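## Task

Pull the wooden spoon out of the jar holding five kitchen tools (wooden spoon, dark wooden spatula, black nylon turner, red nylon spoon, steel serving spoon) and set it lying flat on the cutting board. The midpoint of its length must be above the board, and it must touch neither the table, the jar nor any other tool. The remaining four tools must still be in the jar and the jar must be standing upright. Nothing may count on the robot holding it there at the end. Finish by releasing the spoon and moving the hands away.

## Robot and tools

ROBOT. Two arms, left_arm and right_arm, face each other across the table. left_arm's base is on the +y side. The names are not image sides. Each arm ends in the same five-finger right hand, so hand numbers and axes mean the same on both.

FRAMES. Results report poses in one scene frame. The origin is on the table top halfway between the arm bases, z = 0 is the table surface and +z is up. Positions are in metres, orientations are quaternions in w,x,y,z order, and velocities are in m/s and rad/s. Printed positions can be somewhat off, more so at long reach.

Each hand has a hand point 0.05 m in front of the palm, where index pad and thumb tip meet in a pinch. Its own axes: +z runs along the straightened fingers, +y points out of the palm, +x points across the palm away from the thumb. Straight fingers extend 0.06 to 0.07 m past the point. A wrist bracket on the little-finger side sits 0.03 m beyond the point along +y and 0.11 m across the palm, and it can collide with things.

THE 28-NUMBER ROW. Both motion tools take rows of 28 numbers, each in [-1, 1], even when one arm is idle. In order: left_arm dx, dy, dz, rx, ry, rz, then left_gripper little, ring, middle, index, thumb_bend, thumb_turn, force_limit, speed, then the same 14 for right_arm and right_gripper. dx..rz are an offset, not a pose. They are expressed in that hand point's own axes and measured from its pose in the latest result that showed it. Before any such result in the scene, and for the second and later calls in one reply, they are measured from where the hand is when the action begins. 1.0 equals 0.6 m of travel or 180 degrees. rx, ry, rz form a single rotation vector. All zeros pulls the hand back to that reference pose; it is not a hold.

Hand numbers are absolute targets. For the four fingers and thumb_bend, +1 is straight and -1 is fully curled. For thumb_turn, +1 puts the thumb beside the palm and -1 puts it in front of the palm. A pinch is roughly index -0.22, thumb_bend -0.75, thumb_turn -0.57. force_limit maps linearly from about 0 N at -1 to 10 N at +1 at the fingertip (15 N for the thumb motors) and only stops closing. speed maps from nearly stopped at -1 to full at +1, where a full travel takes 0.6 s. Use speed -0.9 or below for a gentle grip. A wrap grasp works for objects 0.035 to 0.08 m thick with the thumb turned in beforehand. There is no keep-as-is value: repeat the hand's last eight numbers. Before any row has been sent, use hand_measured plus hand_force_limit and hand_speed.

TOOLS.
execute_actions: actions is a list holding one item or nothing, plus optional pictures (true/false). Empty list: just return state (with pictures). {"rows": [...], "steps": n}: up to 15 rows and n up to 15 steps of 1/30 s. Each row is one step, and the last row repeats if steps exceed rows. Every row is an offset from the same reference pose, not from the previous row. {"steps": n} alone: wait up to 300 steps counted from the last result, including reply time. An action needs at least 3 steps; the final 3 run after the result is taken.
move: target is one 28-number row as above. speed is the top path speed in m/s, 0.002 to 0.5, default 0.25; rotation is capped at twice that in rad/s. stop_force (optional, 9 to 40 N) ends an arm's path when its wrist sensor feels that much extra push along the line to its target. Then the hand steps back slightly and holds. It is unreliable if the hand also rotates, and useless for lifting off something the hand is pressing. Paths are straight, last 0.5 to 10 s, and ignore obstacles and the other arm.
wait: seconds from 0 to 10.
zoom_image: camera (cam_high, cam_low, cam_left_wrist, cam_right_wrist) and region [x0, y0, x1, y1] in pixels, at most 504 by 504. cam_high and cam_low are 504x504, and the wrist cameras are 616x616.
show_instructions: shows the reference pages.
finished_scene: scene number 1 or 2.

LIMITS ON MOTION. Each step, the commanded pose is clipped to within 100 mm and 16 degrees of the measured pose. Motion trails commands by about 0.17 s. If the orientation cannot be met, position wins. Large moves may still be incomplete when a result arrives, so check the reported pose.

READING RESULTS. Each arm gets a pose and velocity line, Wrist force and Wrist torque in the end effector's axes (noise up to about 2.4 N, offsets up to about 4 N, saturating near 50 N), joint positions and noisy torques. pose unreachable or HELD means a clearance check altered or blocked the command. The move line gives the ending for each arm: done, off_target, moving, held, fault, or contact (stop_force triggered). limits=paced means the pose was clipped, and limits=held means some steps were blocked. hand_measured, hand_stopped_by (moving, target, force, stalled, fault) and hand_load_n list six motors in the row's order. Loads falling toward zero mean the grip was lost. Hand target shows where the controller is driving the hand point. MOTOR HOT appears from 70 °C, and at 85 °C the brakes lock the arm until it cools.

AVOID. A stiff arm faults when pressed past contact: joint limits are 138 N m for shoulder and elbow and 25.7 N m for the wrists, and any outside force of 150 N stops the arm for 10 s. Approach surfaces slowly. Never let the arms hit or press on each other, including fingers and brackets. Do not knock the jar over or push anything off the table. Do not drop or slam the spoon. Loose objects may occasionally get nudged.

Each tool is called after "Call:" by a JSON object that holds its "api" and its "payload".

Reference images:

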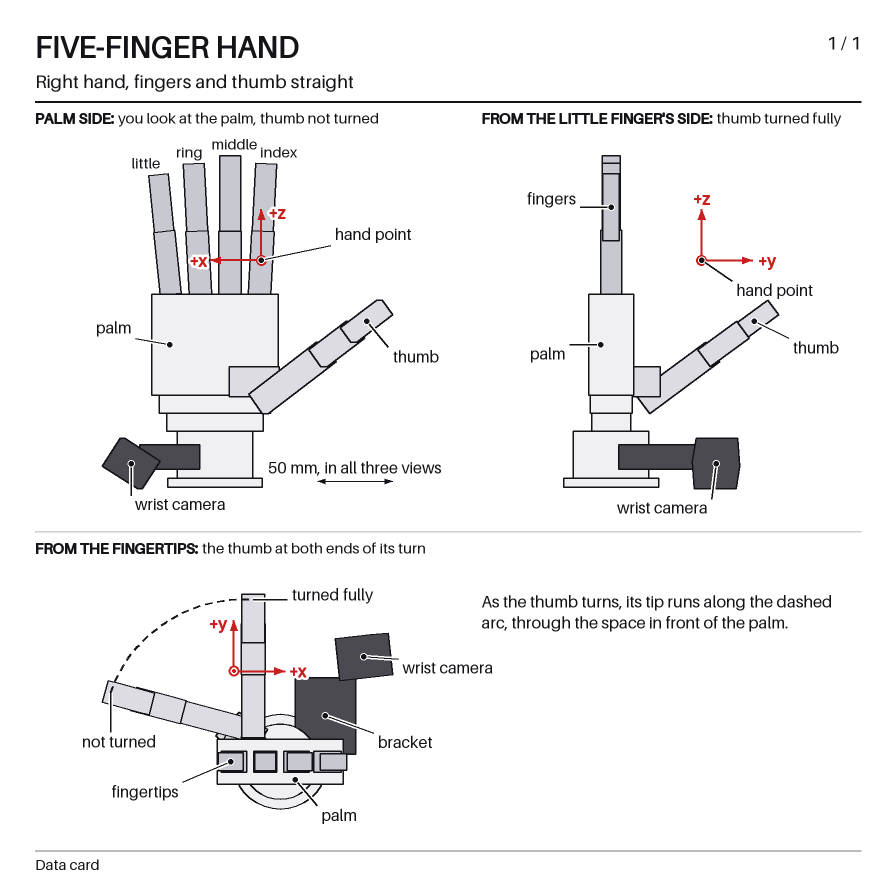

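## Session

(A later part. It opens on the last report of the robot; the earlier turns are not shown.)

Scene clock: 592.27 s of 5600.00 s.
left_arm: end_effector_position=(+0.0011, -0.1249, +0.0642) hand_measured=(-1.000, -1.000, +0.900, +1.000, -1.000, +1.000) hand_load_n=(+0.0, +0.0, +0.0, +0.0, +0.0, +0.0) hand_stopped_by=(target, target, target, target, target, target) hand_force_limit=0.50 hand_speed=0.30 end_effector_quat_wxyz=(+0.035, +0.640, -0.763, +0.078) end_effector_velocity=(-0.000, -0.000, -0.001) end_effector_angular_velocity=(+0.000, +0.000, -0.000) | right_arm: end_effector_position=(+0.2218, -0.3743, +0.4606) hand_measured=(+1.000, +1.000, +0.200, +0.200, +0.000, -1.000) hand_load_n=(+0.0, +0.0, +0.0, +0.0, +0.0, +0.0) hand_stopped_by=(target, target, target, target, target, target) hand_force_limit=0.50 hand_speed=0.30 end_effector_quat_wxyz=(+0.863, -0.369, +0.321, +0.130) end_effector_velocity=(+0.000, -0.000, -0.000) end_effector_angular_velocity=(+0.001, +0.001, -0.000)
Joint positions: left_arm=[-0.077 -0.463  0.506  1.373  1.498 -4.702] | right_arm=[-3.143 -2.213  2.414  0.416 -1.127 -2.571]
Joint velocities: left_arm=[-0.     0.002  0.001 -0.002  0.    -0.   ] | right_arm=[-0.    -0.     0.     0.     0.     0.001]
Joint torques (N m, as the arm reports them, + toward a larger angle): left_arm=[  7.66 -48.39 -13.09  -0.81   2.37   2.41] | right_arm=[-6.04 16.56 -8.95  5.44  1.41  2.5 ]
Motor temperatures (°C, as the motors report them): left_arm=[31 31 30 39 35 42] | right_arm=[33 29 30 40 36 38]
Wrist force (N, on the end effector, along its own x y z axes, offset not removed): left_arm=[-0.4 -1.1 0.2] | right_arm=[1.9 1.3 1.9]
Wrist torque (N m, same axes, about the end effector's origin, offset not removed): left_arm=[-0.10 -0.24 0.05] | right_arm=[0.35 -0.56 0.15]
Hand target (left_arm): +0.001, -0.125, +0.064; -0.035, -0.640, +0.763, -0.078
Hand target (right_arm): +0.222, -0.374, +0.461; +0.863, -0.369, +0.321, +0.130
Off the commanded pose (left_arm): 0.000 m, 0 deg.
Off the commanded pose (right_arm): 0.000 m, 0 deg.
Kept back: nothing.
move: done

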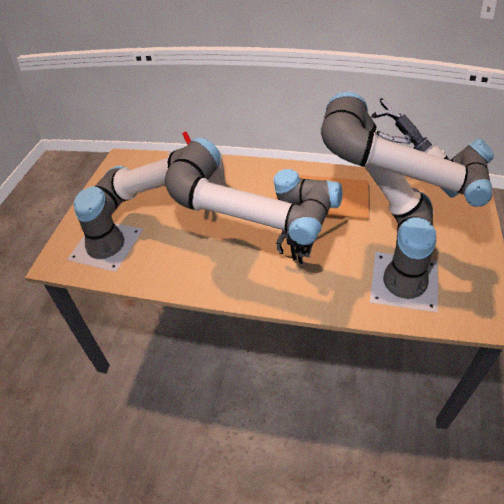

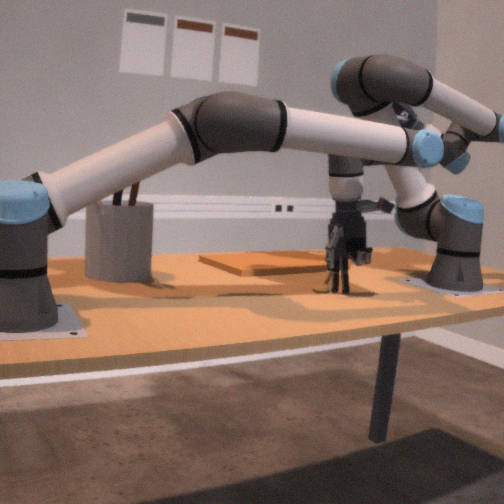

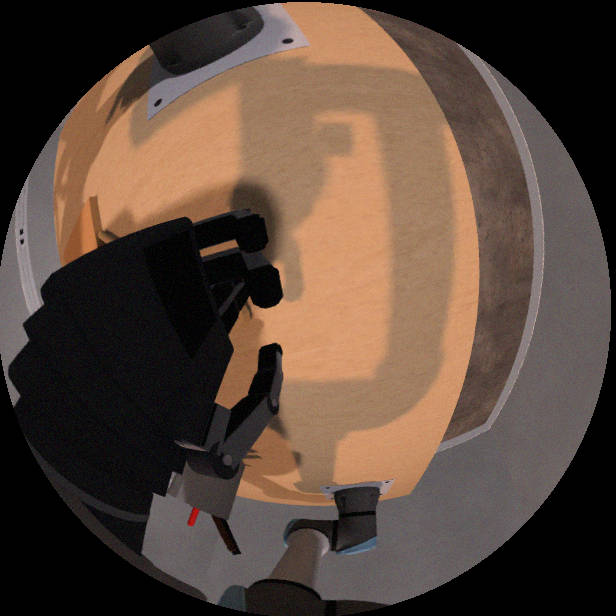

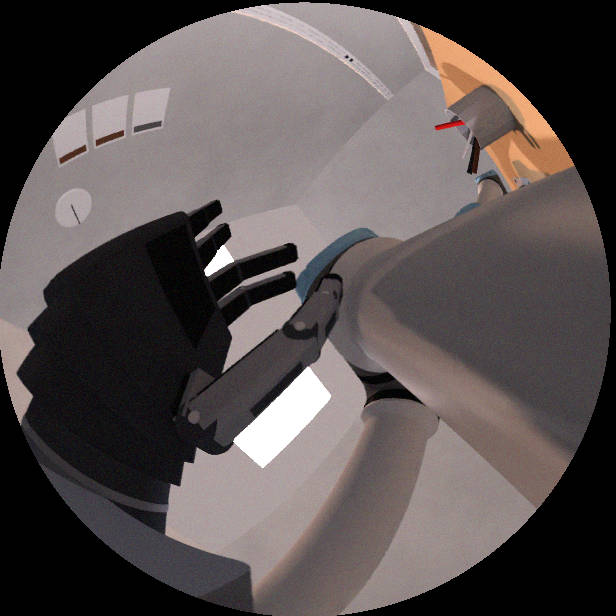

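Call:
{"api": "move", "payload": {"target": [-0.172,0.148,-0.037,0,0,0,-1,-1,0.9,1,-1,1,0.5,0.3,0,0,0,0,0,0,1,1,0.2,0.2,0,-1,0.5,0.3], "speed": 0.03}}

Call:
{"api": "move", "payload": {"target": [-0.2,0,-0.15,0,0,0,-1,-1,0.9,1,-1,1,0.5,0.3,0,0,0,0,0,0,1,1,0.2,0.2,0,-1,0.5,0.3], "speed": 0.15}}

Call:
{"api": "zoom_image", "payload": {"camera": "cam_high", "region": [200,160,400,290]}}

Scene clock: 597.50 s of 5600.00 s.
left_arm: end_effector_position=(-0.0689, -0.0064, +0.0639) hand_measured=(-1.000, -1.000, +0.900, +1.000, -1.000, +1.000) hand_load_n=(+0.0, +0.0, +0.0, +0.0, +0.0, +0.0) hand_stopped_by=(target, target, target, target, target, target) hand_force_limit=0.50 hand_speed=0.30 end_effector_quat_wxyz=(+0.035, +0.640, -0.763, +0.077) end_effector_velocity=(-0.002, +0.002, +0.000) end_effector_angular_velocity=(-0.001, -0.001, -0.001) | right_arm: end_effector_position=(+0.2218, -0.3743, +0.4606) hand_measured=(+1.000, +1.000, +0.200, +0.200, +0.000, -1.000) hand_load_n=(+0.0, +0.0, +0.0, +0.0, +0.0, +0.0) hand_stopped_by=(target, target, target, target, target, target) hand_force_limit=0.50 hand_speed=0.30 end_effector_quat_wxyz=(+0.863, -0.369, +0.321, +0.130) end_effector_velocity=(-0.000, +0.000, +0.000) end_effector_angular_velocity=(+0.001, +0.000, +0.002)
Joint positions: left_arm=[-0.235 -0.827  1.197  1.06   1.475 -4.859] | right_arm=[-3.143 -2.213  2.414  0.416 -1.127 -2.571]
Joint velocities: left_arm=[-0.004 -0.006  0.009 -0.003 -0.001 -0.003] | right_arm=[ 0.001  0.    -0.    -0.    -0.001  0.001]
Joint torques (N m, as the arm reports them, + toward a larger angle): left_arm=[ -6.73 -63.28  -9.28  -0.63  -2.27  -2.42] | right_arm=[ -6.88  15.52 -10.23   5.46   1.35   2.44]
Motor temperatures (°C, as the motors report them): left_arm=[31 31 30 39 35 42] | right_arm=[33 29 30 40 36 38]
Wrist force (N, on the end effector, along its own x y z axes, offset not removed): left_arm=[0.4 -0.7 0.2] | right_arm=[0.9 3.0 1.4]
Wrist torque (N m, same axes, about the end effector's origin, offset not removed): left_arm=[-0.08 -0.34 0.02] | right_arm=[0.55 -0.32 0.09]
Hand target (left_arm): -0.069, -0.006, +0.064; -0.035, -0.640, +0.763, -0.077
Hand target (right_arm): +0.222, -0.374, +0.461; +0.863, -0.369, +0.321, +0.130
Off the commanded pose (left_arm): 0.000 m, 0 deg.
Off the commanded pose (right_arm): 0.000 m, 0 deg.
Kept back: nothing.
move: done

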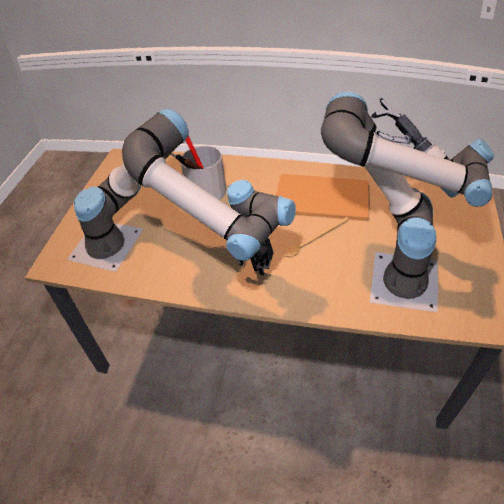

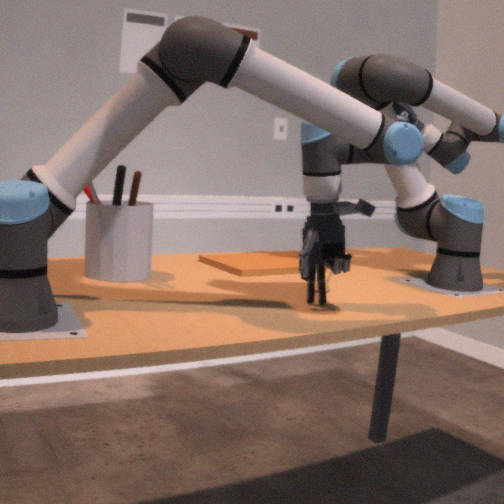

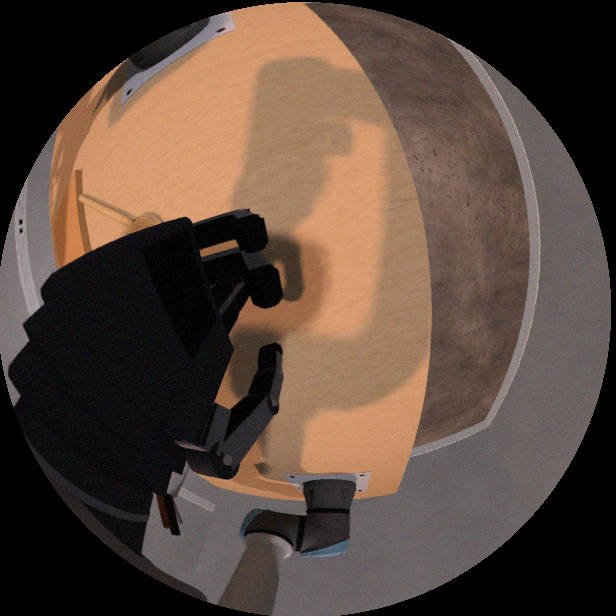

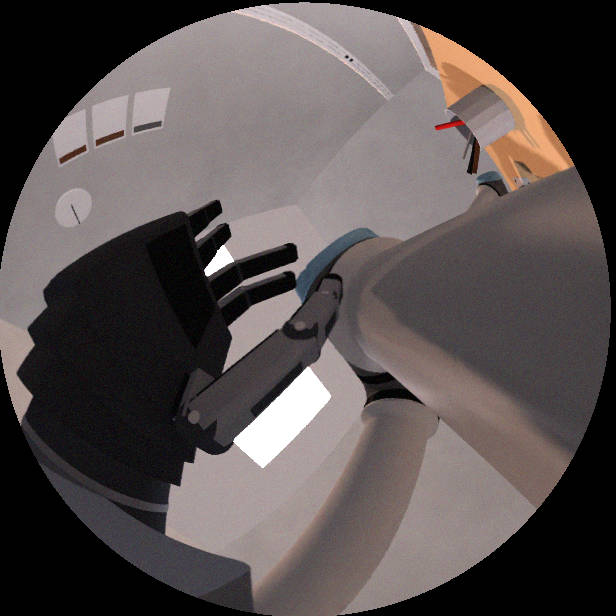

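Scene clock: 599.13 s of 5600.00 s.
left_arm: end_effector_position=(-0.0517, +0.1246, +0.1342) hand_measured=(-1.000, -1.000, +0.900, +1.000, -1.000, +1.000) hand_load_n=(+0.0, +0.0, +0.0, +0.0, +0.0, +0.0) hand_stopped_by=(target, target, target, target, target, target) hand_force_limit=0.50 hand_speed=0.30 end_effector_quat_wxyz=(+0.035, +0.640, -0.763, +0.077) end_effector_velocity=(-0.000, +0.002, +0.001) end_effector_angular_velocity=(-0.001, -0.001, -0.001) | right_arm: end_effector_position=(+0.2218, -0.3743, +0.4606) hand_measured=(+1.000, +1.000, +0.200, +0.200, +0.000, -1.000) hand_load_n=(+0.0, +0.0, +0.0, +0.0, +0.0, +0.0) hand_stopped_by=(target, target, target, target, target, target) hand_force_limit=0.50 hand_speed=0.30 end_effector_quat_wxyz=(+0.863, -0.369, +0.321, +0.130) end_effector_velocity=(+0.000, +0.000, -0.000) end_effector_angular_velocity=(-0.000, +0.000, -0.001)
Joint positions: left_arm=[-0.297 -1.195  1.6    1.031  1.467 -4.921] | right_arm=[-3.143 -2.213  2.414  0.416 -1.127 -2.571]
Joint velocities: left_arm=[-0.003 -0.007  0.006  0.    -0.001 -0.002] | right_arm=[ 0.    -0.     0.     0.     0.001 -0.   ]
Joint torques (N m, as the arm reports them, + toward a larger angle): left_arm=[ -6.33 -49.64 -11.72   4.36  -2.21  -2.15] | right_arm=[-7.78 15.8  -9.1   5.34  1.67  2.57]
Motor temperatures (°C, as the motors report them): left_arm=[31 31 30 39 35 42] | right_arm=[33 29 30 40 36 38]
Wrist force (N, on the end effector, along its own x y z axes, offset not removed): left_arm=[-0.3 -0.4 0.5] | right_arm=[0.7 2.2 1.1]
Wrist torque (N m, same axes, about the end effector's origin, offset not removed): left_arm=[-0.04 -0.22 0.04] | right_arm=[0.35 -0.30 0.04]
Hand target (left_arm): -0.052, +0.125, +0.134; -0.035, -0.640, +0.763, -0.077
Hand target (right_arm): +0.222, -0.374, +0.461; +0.863, -0.369, +0.321, +0.130
Off the commanded pose (left_arm): 0.000 m, 0 deg.
Off the commanded pose (right_arm): 0.000 m, 0 deg.
Kept back: nothing.
move: done

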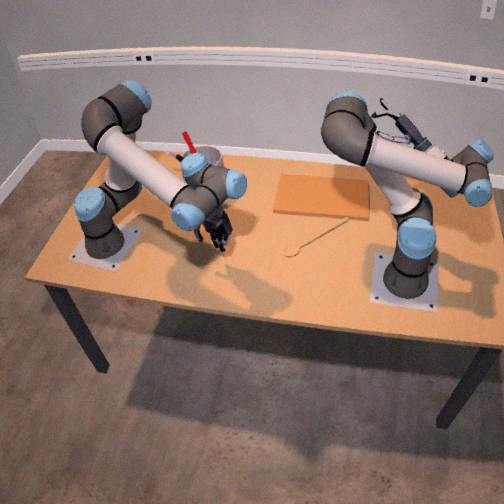

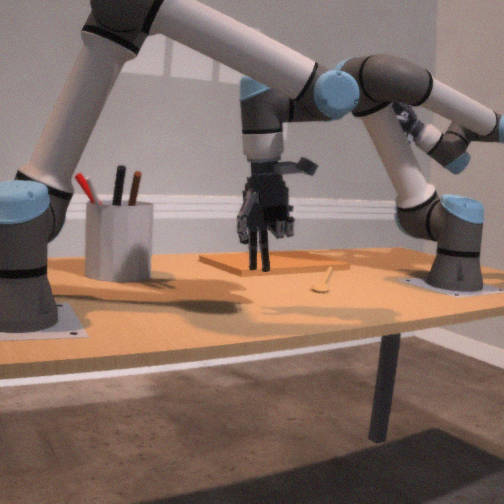

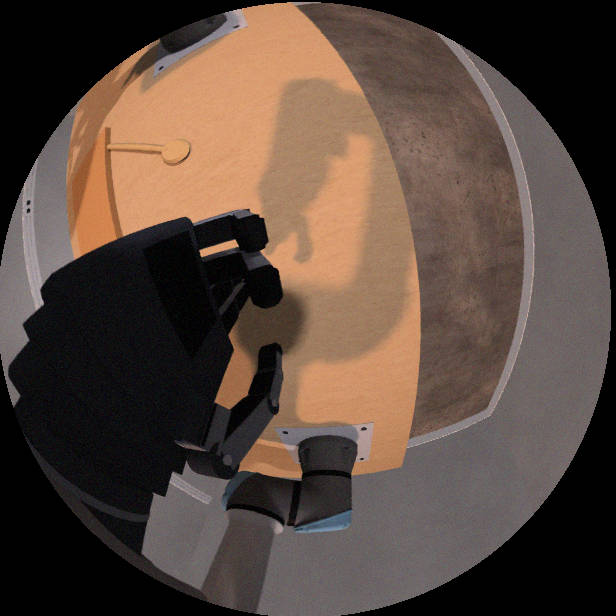

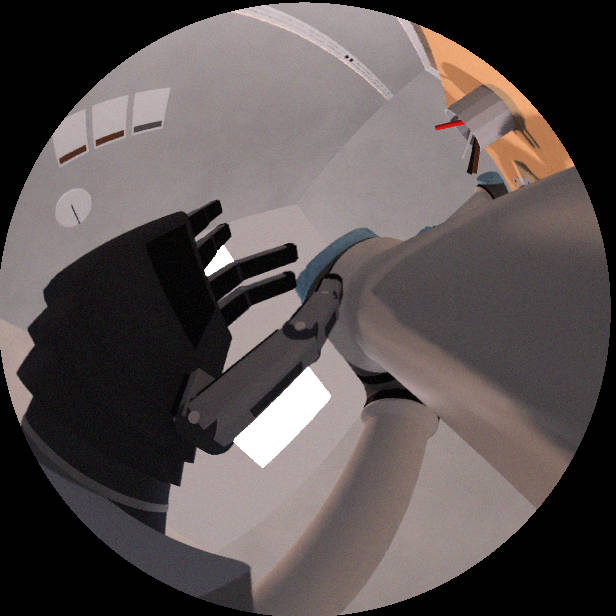

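Region (200, 160, 400, 290) of cam_high's 504x504 image, scaled by 2.520, with more detail than that image has; it fills the top 328 rows of this view, and the rest is white.

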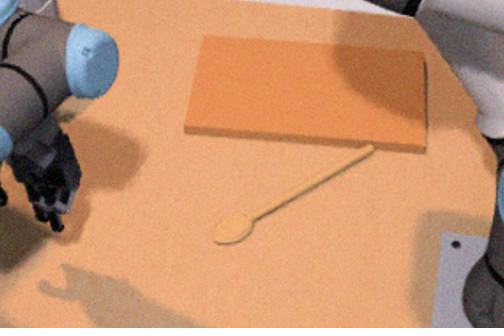

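Call:
{"api": "move", "payload": {"target": [0.385,-0.212,0.132,0,0,0,-1,-1,0.9,1,-1,1,0.5,0.3,0,0,0,0,0,0,1,1,0.2,0.2,0,-1,0.5,0.3], "speed": 0.15}}

Call:
{"api": "move", "payload": {"target": [0,0,0.05,0,0,0,-1,-1,0.9,1,-1,1,0.5,0.3,0,0,0,0,0,0,1,1,0.2,0.2,0,-1,0.5,0.3], "speed": 0.008, "stop_force": 9}}

Call:
{"api": "zoom_image", "payload": {"camera": "cam_low", "region": [190,220,400,320]}}

Call:
{"api": "zoom_image", "payload": {"camera": "cam_high", "region": [200,160,400,290]}}

Scene clock: 601.93 s of 5600.00 s.
left_arm: end_effector_position=(+0.0362, -0.1334, +0.1003) hand_measured=(-1.000, -1.000, +0.900, +1.000, -1.000, +1.000) hand_load_n=(+0.0, +0.0, +0.0, +0.0, +0.0, +0.0) hand_stopped_by=(target, target, target, target, target, target) hand_force_limit=0.50 hand_speed=0.30 end_effector_quat_wxyz=(+0.036, +0.640, -0.763, +0.079) end_effector_velocity=(+0.001, -0.004, +0.000) end_effector_angular_velocity=(+0.019, -0.000, -0.002) | right_arm: end_effector_position=(+0.2218, -0.3743, +0.4606) hand_measured=(+1.000, +1.000, +0.200, +0.200, +0.000, -1.000) hand_load_n=(+0.0, +0.0, +0.0, +0.0, +0.0, +0.0) hand_stopped_by=(target, target, target, target, target, target) hand_force_limit=0.50 hand_speed=0.30 end_effector_quat_wxyz=(+0.863, -0.369, +0.321, +0.130) end_effector_velocity=(-0.000, -0.000, +0.000) end_effector_angular_velocity=(+0.000, -0.001, +0.000)
Joint positions: left_arm=[-0.024 -0.398  0.283  1.524  1.505 -4.651] | right_arm=[-3.143 -2.213  2.414  0.416 -1.127 -2.571]
Joint velocities: left_arm=[ 0.003  0.077 -0.149  0.091  0.003  0.004] | right_arm=[ 0.     0.001 -0.    -0.    -0.001 -0.001]
Joint torques (N m, as the arm reports them, + toward a larger angle): left_arm=[  8.65 -48.35 -28.37   4.22   2.46   2.6 ] | right_arm=[-6.95 15.35 -8.88  5.45  1.39  2.58]
Motor temperatures (°C, as the motors report them): left_arm=[31 31 30 39 35 42] | right_arm=[33 29 30 40 36 38]
Wrist force (N, on the end effector, along its own x y z axes, offset not removed): left_arm=[0.9 -0.7 1.0] | right_arm=[1.2 3.8 2.2]
Wrist torque (N m, same axes, about the end effector's origin, offset not removed): left_arm=[-0.14 -0.34 0.11] | right_arm=[0.61 -0.45 0.13]
Hand target (left_arm): +0.036, -0.134, +0.100; -0.035, -0.640, +0.763, -0.078
Hand target (right_arm): +0.222, -0.374, +0.461; +0.863, -0.369, +0.321, +0.130
Off the commanded pose (left_arm): 0.001 m, 0 deg.
Off the commanded pose (right_arm): 0.000 m, 0 deg.
Kept back: nothing.
move: done

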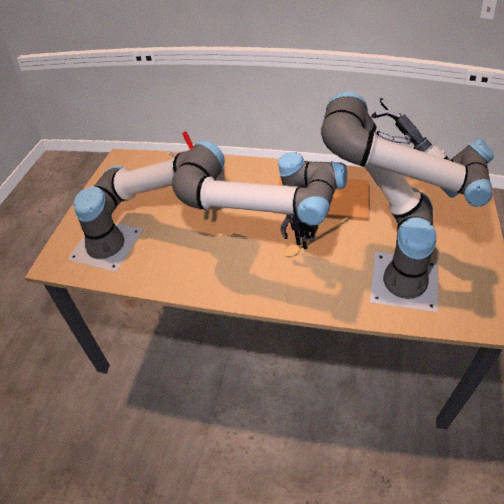

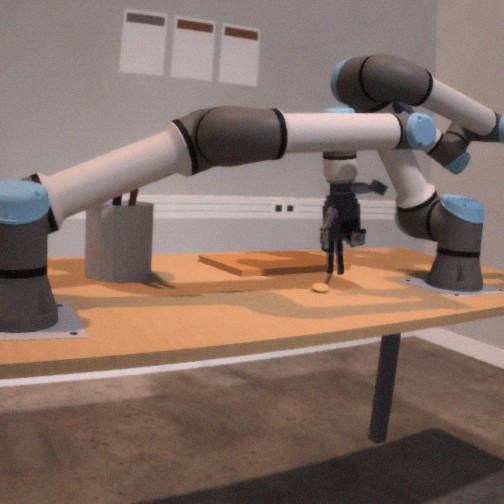

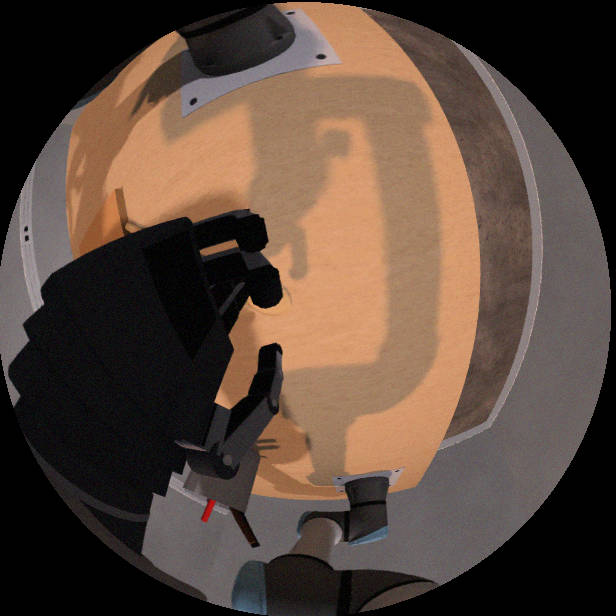

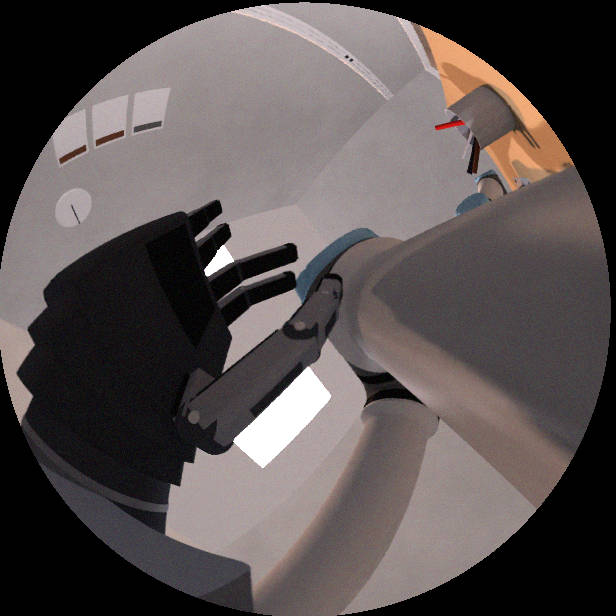

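Scene clock: 605.90 s of 5600.00 s.
left_arm: end_effector_position=(+0.0375, -0.1383, +0.0711) hand_measured=(-1.000, -1.000, +0.900, +1.000, -1.000, +1.000) hand_load_n=(+0.0, +0.0, +0.0, +0.0, +0.0, +0.0) hand_stopped_by=(target, target, target, target, target, target) hand_force_limit=0.50 hand_speed=0.30 end_effector_quat_wxyz=(+0.036, +0.640, -0.763, +0.079) end_effector_velocity=(-0.000, -0.000, -0.004) end_effector_angular_velocity=(+0.001, +0.001, +0.001) | right_arm: end_effector_position=(+0.2218, -0.3743, +0.4606) hand_measured=(+1.000, +1.000, +0.200, +0.200, +0.000, -1.000) hand_load_n=(+0.0, +0.0, +0.0, +0.0, +0.0, +0.0) hand_stopped_by=(target, target, target, target, target, target) hand_force_limit=0.50 hand_speed=0.30 end_effector_quat_wxyz=(+0.863, -0.369, +0.321, +0.130) end_effector_velocity=(-0.001, +0.000, -0.000) end_effector_angular_velocity=(-0.001, -0.002, +0.002)
Joint positions: left_arm=[-0.021 -0.378  0.317  1.469  1.506 -4.648] | right_arm=[-3.143 -2.213  2.414  0.416 -1.127 -2.571]
Joint velocities: left_arm=[ 0.     0.003  0.002 -0.005  0.001 -0.001] | right_arm=[ 0.001 -0.    -0.    -0.    -0.002 -0.001]
Joint torques (N m, as the arm reports them, + toward a larger angle): left_arm=[  7.3  -49.94 -12.11  -0.66   2.3    2.46] | right_arm=[-6.37 15.8  -9.1   5.62  1.46  2.4 ]
Motor temperatures (°C, as the motors report them): left_arm=[31 31 30 39 35 42] | right_arm=[33 29 30 40 36 38]
Wrist force (N, on the end effector, along its own x y z axes, offset not removed): left_arm=[0.2 -0.6 0.1] | right_arm=[1.3 0.4 1.8]
Wrist torque (N m, same axes, about the end effector's origin, offset not removed): left_arm=[-0.05 -0.22 0.06] | right_arm=[0.12 -0.39 -0.03]
Hand target (left_arm): +0.038, -0.138, +0.071; -0.036, -0.640, +0.763, -0.079
Hand target (right_arm): +0.222, -0.374, +0.461; +0.863, -0.369, +0.321, +0.130
Off the commanded pose (left_arm): 0.000 m, 0 deg.
Off the commanded pose (right_arm): 0.000 m, 0 deg.
Kept back: nothing.
move: done

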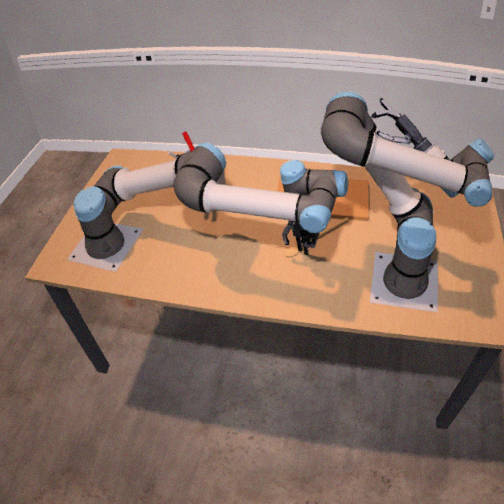

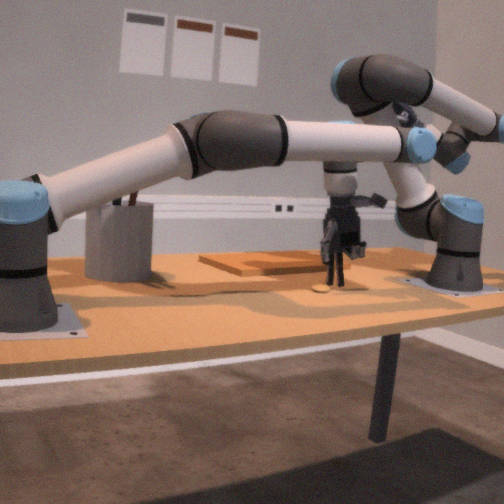

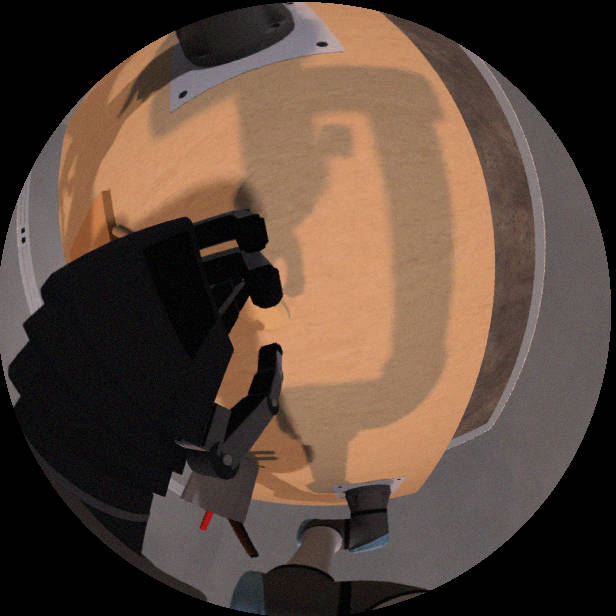

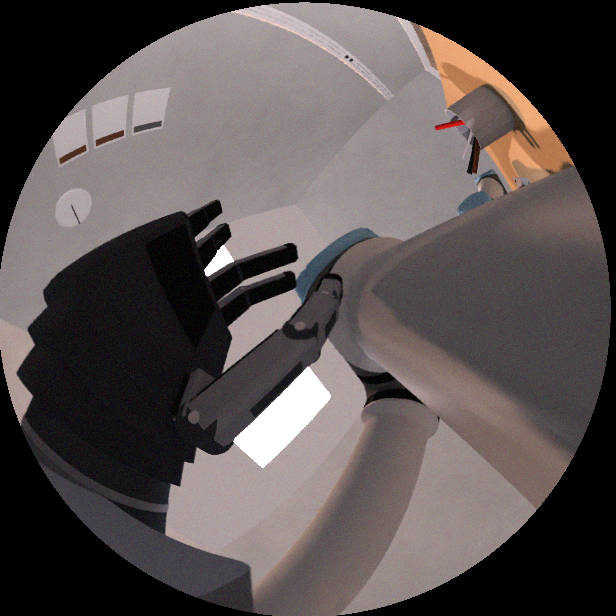

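Region (190, 220, 400, 320) of cam_low's 504x504 image, scaled by 2.400, with more detail than that image has; it fills the top 240 rows of this view, and the rest is white.

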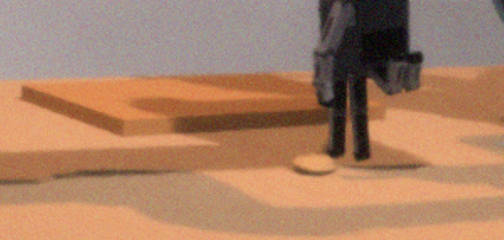

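Region (200, 160, 400, 290) of cam_high's 504x504 image, scaled by 2.520, with more detail than that image has; it fills the top 328 rows of this view, and the rest is white.

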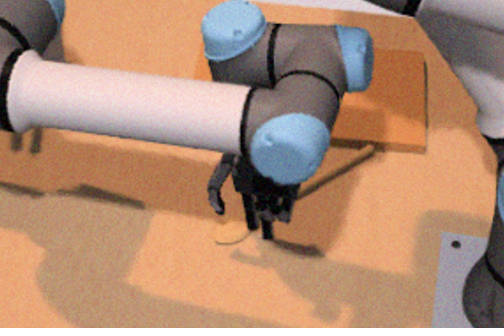

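Call:
{"api": "move", "payload": {"target": [0,0,0.011,0,0,0,-1,-1,0.9,1,-1,1,0.5,0.3,0,0,0,0,0,0,1,1,0.2,0.2,0,-1,0.5,0.3], "speed": 0.004, "stop_force": 9}}

Call:
{"api": "move", "payload": {"target": [-0.2,0.07,-0.036,0,0,0,-1,-1,0.9,1,-1,1,0.5,0.3,0,0,0,0,0,0,1,1,0.2,0.2,0,-1,0.5,0.3], "speed": 0.03}}

Call:
{"api": "move", "payload": {"target": [-0.2,0.1,-0.15,0,0,0,-1,-1,0.9,1,-1,1,0.5,0.3,0,0,0,0,0,0,1,1,0.2,0.2,0,-1,0.5,0.3], "speed": 0.15}}

Call:
{"api": "zoom_image", "payload": {"camera": "cam_high", "region": [200,160,400,290]}}

Scene clock: 607.03 s of 5600.00 s.
left_arm: end_effector_position=(+0.0376, -0.1388, +0.0686) hand_measured=(-1.000, -1.000, +0.900, +1.000, -1.000, +1.000) hand_load_n=(+0.0, +0.0, +0.0, +0.0, +0.0, +0.0) hand_stopped_by=(target, target, target, target, target, target) hand_force_limit=0.50 hand_speed=0.30 end_effector_quat_wxyz=(+0.036, +0.640, -0.763, +0.079) end_effector_velocity=(-0.000, -0.001, +0.001) end_effector_angular_velocity=(-0.003, -0.000, -0.002) | right_arm: end_effector_position=(+0.2218, -0.3743, +0.4606) hand_measured=(+1.000, +1.000, +0.200, +0.200, +0.000, -1.000) hand_load_n=(+0.0, +0.0, +0.0, +0.0, +0.0, +0.0) hand_stopped_by=(target, target, target, target, target, target) hand_force_limit=0.50 hand_speed=0.30 end_effector_quat_wxyz=(+0.863, -0.369, +0.321, +0.130) end_effector_velocity=(+0.000, +0.000, -0.000) end_effector_angular_velocity=(-0.000, +0.001, +0.001)
Joint positions: left_arm=[-0.021 -0.375  0.319  1.465  1.506 -4.648] | right_arm=[-3.143 -2.213  2.414  0.416 -1.127 -2.571]
Joint velocities: left_arm=[-0.001 -0.001 -0.002 -0.    -0.     0.002] | right_arm=[ 0.001 -0.001 -0.     0.     0.001  0.   ]
Joint torques (N m, as the arm reports them, + toward a larger angle): left_arm=[  6.36 -63.06 -22.12   3.69   2.14   2.07] | right_arm=[-5.8  15.89 -9.22  5.34  1.64  2.55]
Motor temperatures (°C, as the motors report them): left_arm=[31 31 30 39 35 42] | right_arm=[33 29 30 40 36 38]
Wrist force (N, on the end effector, along its own x y z axes, offset not removed): left_arm=[7.1 -1.4 -10.1] | right_arm=[0.9 2.4 0.2]
Wrist torque (N m, same axes, about the end effector's origin, offset not removed): left_arm=[0.46 0.14 0.47] | right_arm=[0.48 -0.35 0.13]
Hand target (left_arm): +0.038, -0.139, +0.069; -0.036, -0.640, +0.763, -0.079
Hand target (right_arm): +0.222, -0.374, +0.461; +0.863, -0.369, +0.321, +0.130
Off the commanded pose (left_arm): 0.004 m, 0 deg.
Off the commanded pose (right_arm): 0.000 m, 0 deg.
Kept back: nothing.
move: contact (left_arm)

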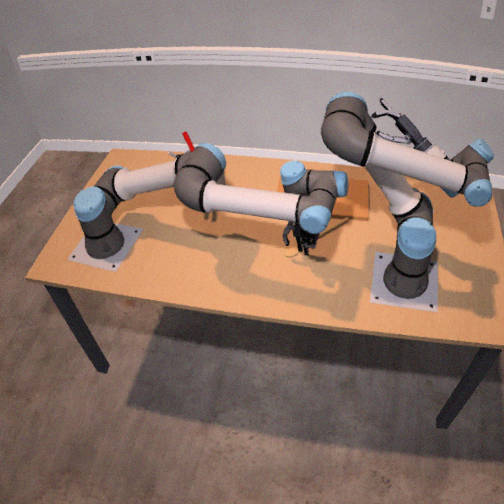

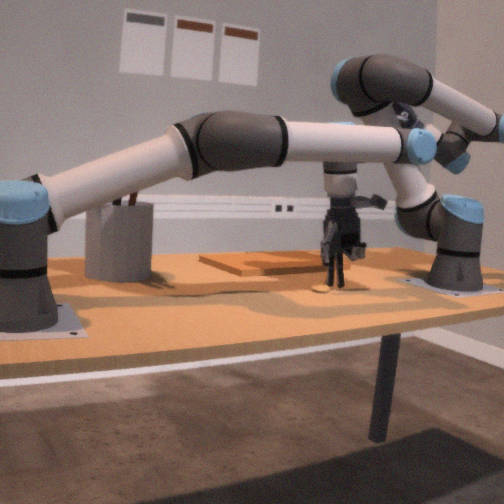

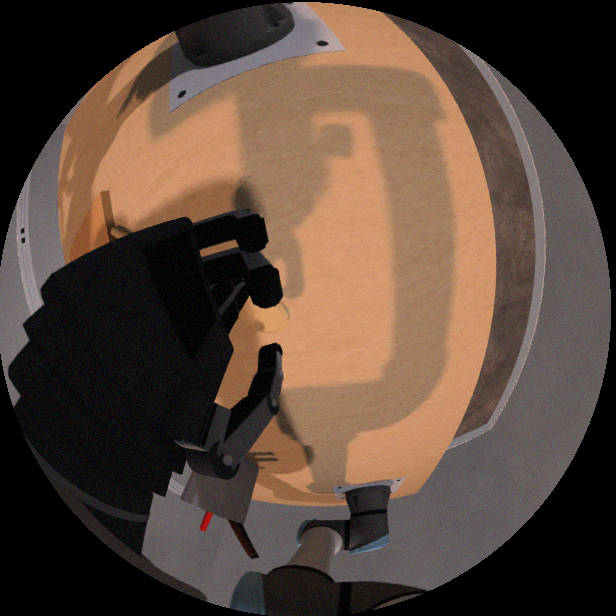

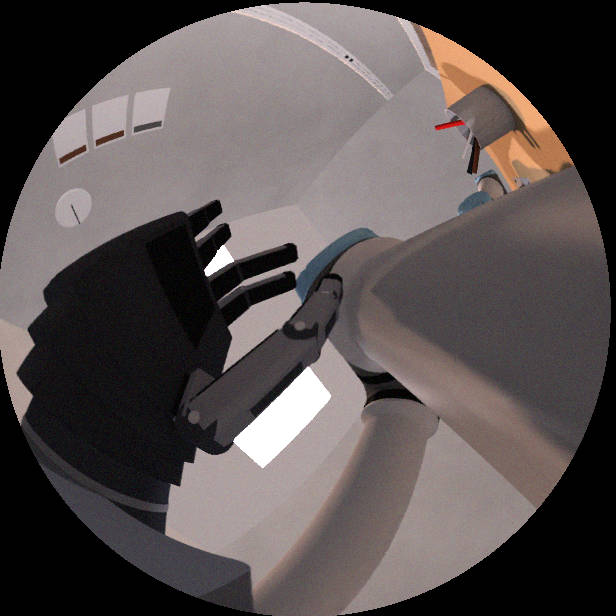

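Scene clock: 611.73 s of 5600.00 s.
left_arm: end_effector_position=(+0.0165, -0.0120, +0.0681) hand_measured=(-1.000, -1.000, +0.900, +1.000, -1.000, +1.000) hand_load_n=(+0.0, +0.0, +0.0, +0.0, +0.0, +0.0) hand_stopped_by=(target, target, target, target, target, target) hand_force_limit=0.50 hand_speed=0.30 end_effector_quat_wxyz=(+0.036, +0.640, -0.763, +0.079) end_effector_velocity=(-0.001, +0.002, +0.001) end_effector_angular_velocity=(-0.003, +0.000, -0.001) | right_arm: end_effector_position=(+0.2218, -0.3743, +0.4606) hand_measured=(+1.000, +1.000, +0.200, +0.200, +0.000, -1.000) hand_load_n=(+0.0, +0.0, +0.0, +0.0, +0.0, +0.0) hand_stopped_by=(target, target, target, target, target, target) hand_force_limit=0.50 hand_speed=0.30 end_effector_quat_wxyz=(+0.863, -0.369, +0.321, +0.130) end_effector_velocity=(+0.000, +0.000, -0.000) end_effector_angular_velocity=(-0.001, -0.000, -0.002)
Joint positions: left_arm=[-0.084 -0.826  1.178  1.061  1.496 -4.71 ] | right_arm=[-3.143 -2.213  2.414  0.416 -1.127 -2.571]
Joint velocities: left_arm=[-0.002 -0.008  0.011 -0.006 -0.    -0.001] | right_arm=[-0.001 -0.001  0.     0.     0.    -0.   ]
Joint torques (N m, as the arm reports them, + toward a larger angle): left_arm=[ -9.09 -65.24 -10.54  -0.65  -2.35  -2.3 ] | right_arm=[-7.61 14.85 -8.62  5.68  1.62  2.56]
Motor temperatures (°C, as the motors report them): left_arm=[31 31 30 39 35 42] | right_arm=[33 29 30 40 36 38]
Wrist force (N, on the end effector, along its own x y z axes, offset not removed): left_arm=[1.1 -1.0 1.1] | right_arm=[2.5 2.6 3.4]
Wrist torque (N m, same axes, about the end effector's origin, offset not removed): left_arm=[-0.20 -0.40 0.17] | right_arm=[0.26 -0.51 0.14]
Hand target (left_arm): +0.016, -0.012, +0.068; -0.036, -0.640, +0.763, -0.079
Hand target (right_arm): +0.222, -0.374, +0.461; +0.863, -0.369, +0.321, +0.130
Off the commanded pose (left_arm): 0.000 m, 0 deg.
Off the commanded pose (right_arm): 0.000 m, 0 deg.
Kept back: nothing.
move: done

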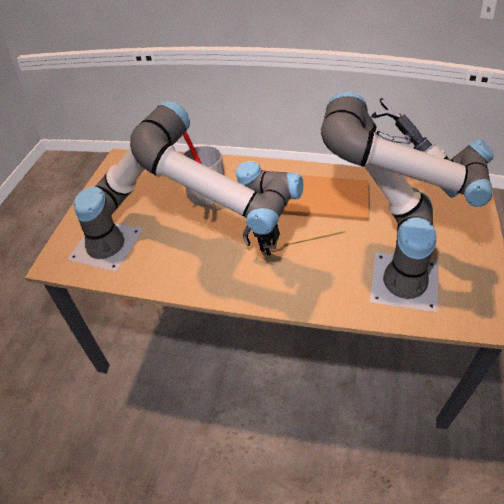

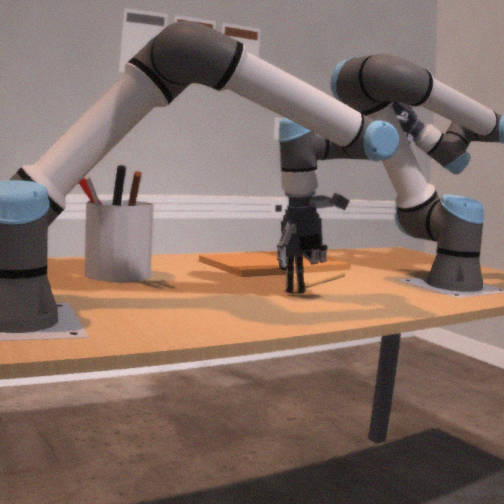

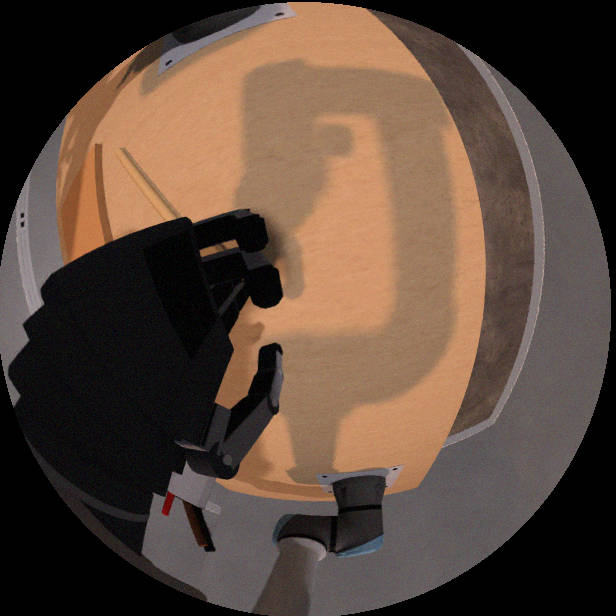

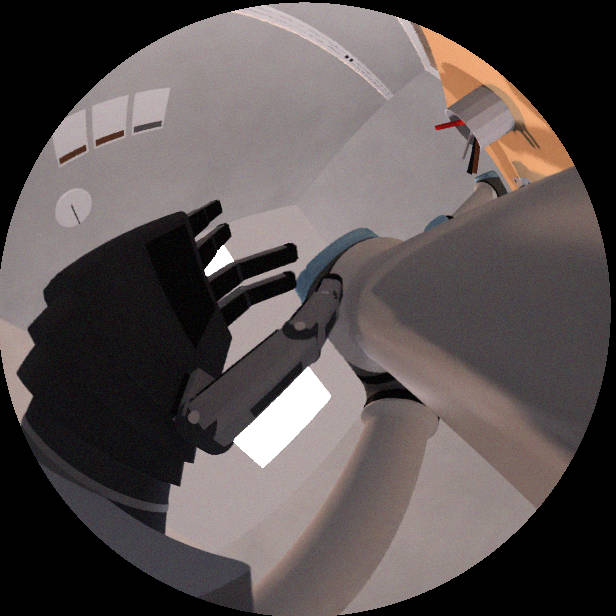

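Scene clock: 613.47 s of 5600.00 s.
left_arm: end_effector_position=(-0.0253, +0.1293, +0.1335) hand_measured=(-1.000, -1.000, +0.900, +1.000, -1.000, +1.000) hand_load_n=(+0.0, +0.0, +0.0, +0.0, +0.0, +0.0) hand_stopped_by=(target, target, target, target, target, target) hand_force_limit=0.50 hand_speed=0.30 end_effector_quat_wxyz=(+0.037, +0.640, -0.763, +0.079) end_effector_velocity=(-0.001, +0.003, +0.002) end_effector_angular_velocity=(-0.001, +0.001, -0.001) | right_arm: end_effector_position=(+0.2218, -0.3743, +0.4606) hand_measured=(+1.000, +1.000, +0.200, +0.200, +0.000, -1.000) hand_load_n=(+0.0, +0.0, +0.0, +0.0, +0.0, +0.0) hand_stopped_by=(target, target, target, target, target, target) hand_force_limit=0.50 hand_speed=0.30 end_effector_quat_wxyz=(+0.863, -0.369, +0.321, +0.130) end_effector_velocity=(-0.000, +0.000, +0.000) end_effector_angular_velocity=(-0.000, -0.000, +0.001)
Joint positions: left_arm=[-0.242 -1.211  1.623  1.015  1.473 -4.867] | right_arm=[-3.143 -2.213  2.414  0.416 -1.127 -2.571]
Joint velocities: left_arm=[-0.005 -0.008  0.006  0.001  0.001 -0.004] | right_arm=[-0.001 -0.    -0.     0.    -0.001  0.001]
Joint torques (N m, as the arm reports them, + toward a larger angle): left_arm=[ -6.31 -46.38 -11.18   4.34  -2.56  -2.44] | right_arm=[-6.91 15.65 -8.72  5.51  1.53  2.52]
Motor temperatures (°C, as the motors report them): left_arm=[31 31 30 39 35 42] | right_arm=[33 29 30 40 36 38]
Wrist force (N, on the end effector, along its own x y z axes, offset not removed): left_arm=[-0.1 -0.6 0.8] | right_arm=[1.8 2.9 2.1]
Wrist torque (N m, same axes, about the end effector's origin, offset not removed): left_arm=[-0.09 -0.20 0.04] | right_arm=[0.48 -0.46 -0.01]
Hand target (left_arm): -0.025, +0.130, +0.134; -0.037, -0.640, +0.763, -0.079
Hand target (right_arm): +0.222, -0.374, +0.461; +0.863, -0.369, +0.321, +0.130
Off the commanded pose (left_arm): 0.000 m, 0 deg.
Off the commanded pose (right_arm): 0.000 m, 0 deg.
Kept back: nothing.
move: done

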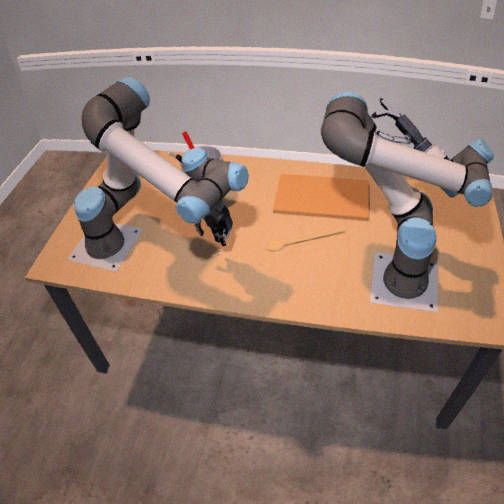

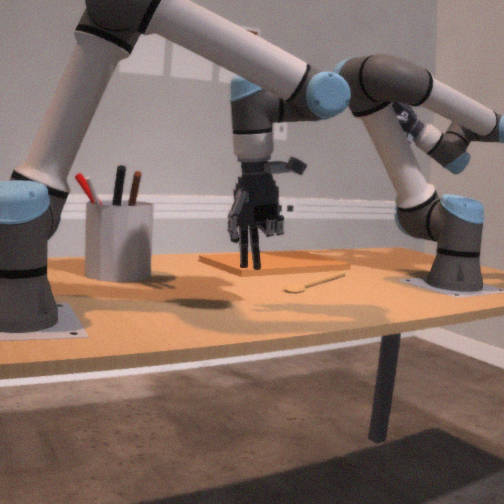

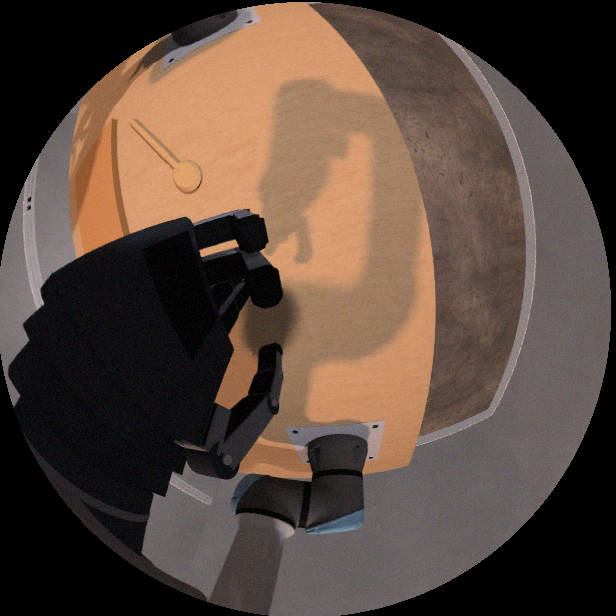

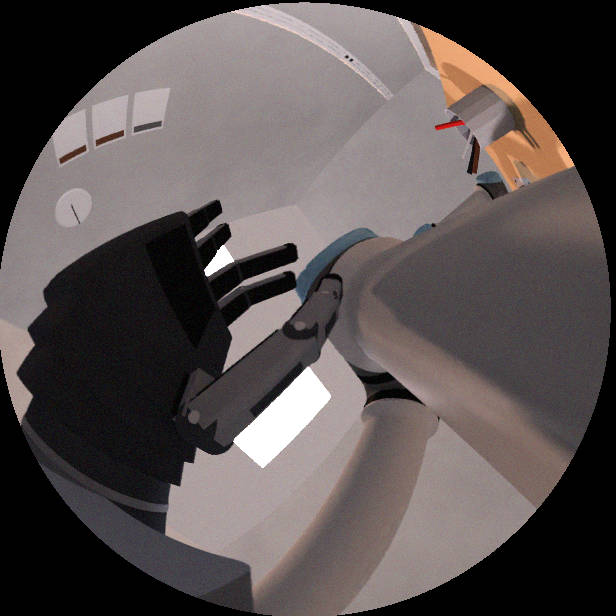

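Region (200, 160, 400, 290) of cam_high's 504x504 image, scaled by 2.520, with more detail than that image has; it fills the top 328 rows of this view, and the rest is white.

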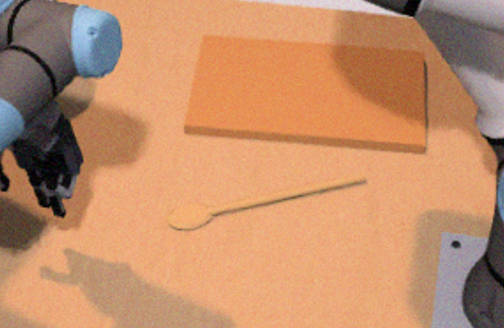

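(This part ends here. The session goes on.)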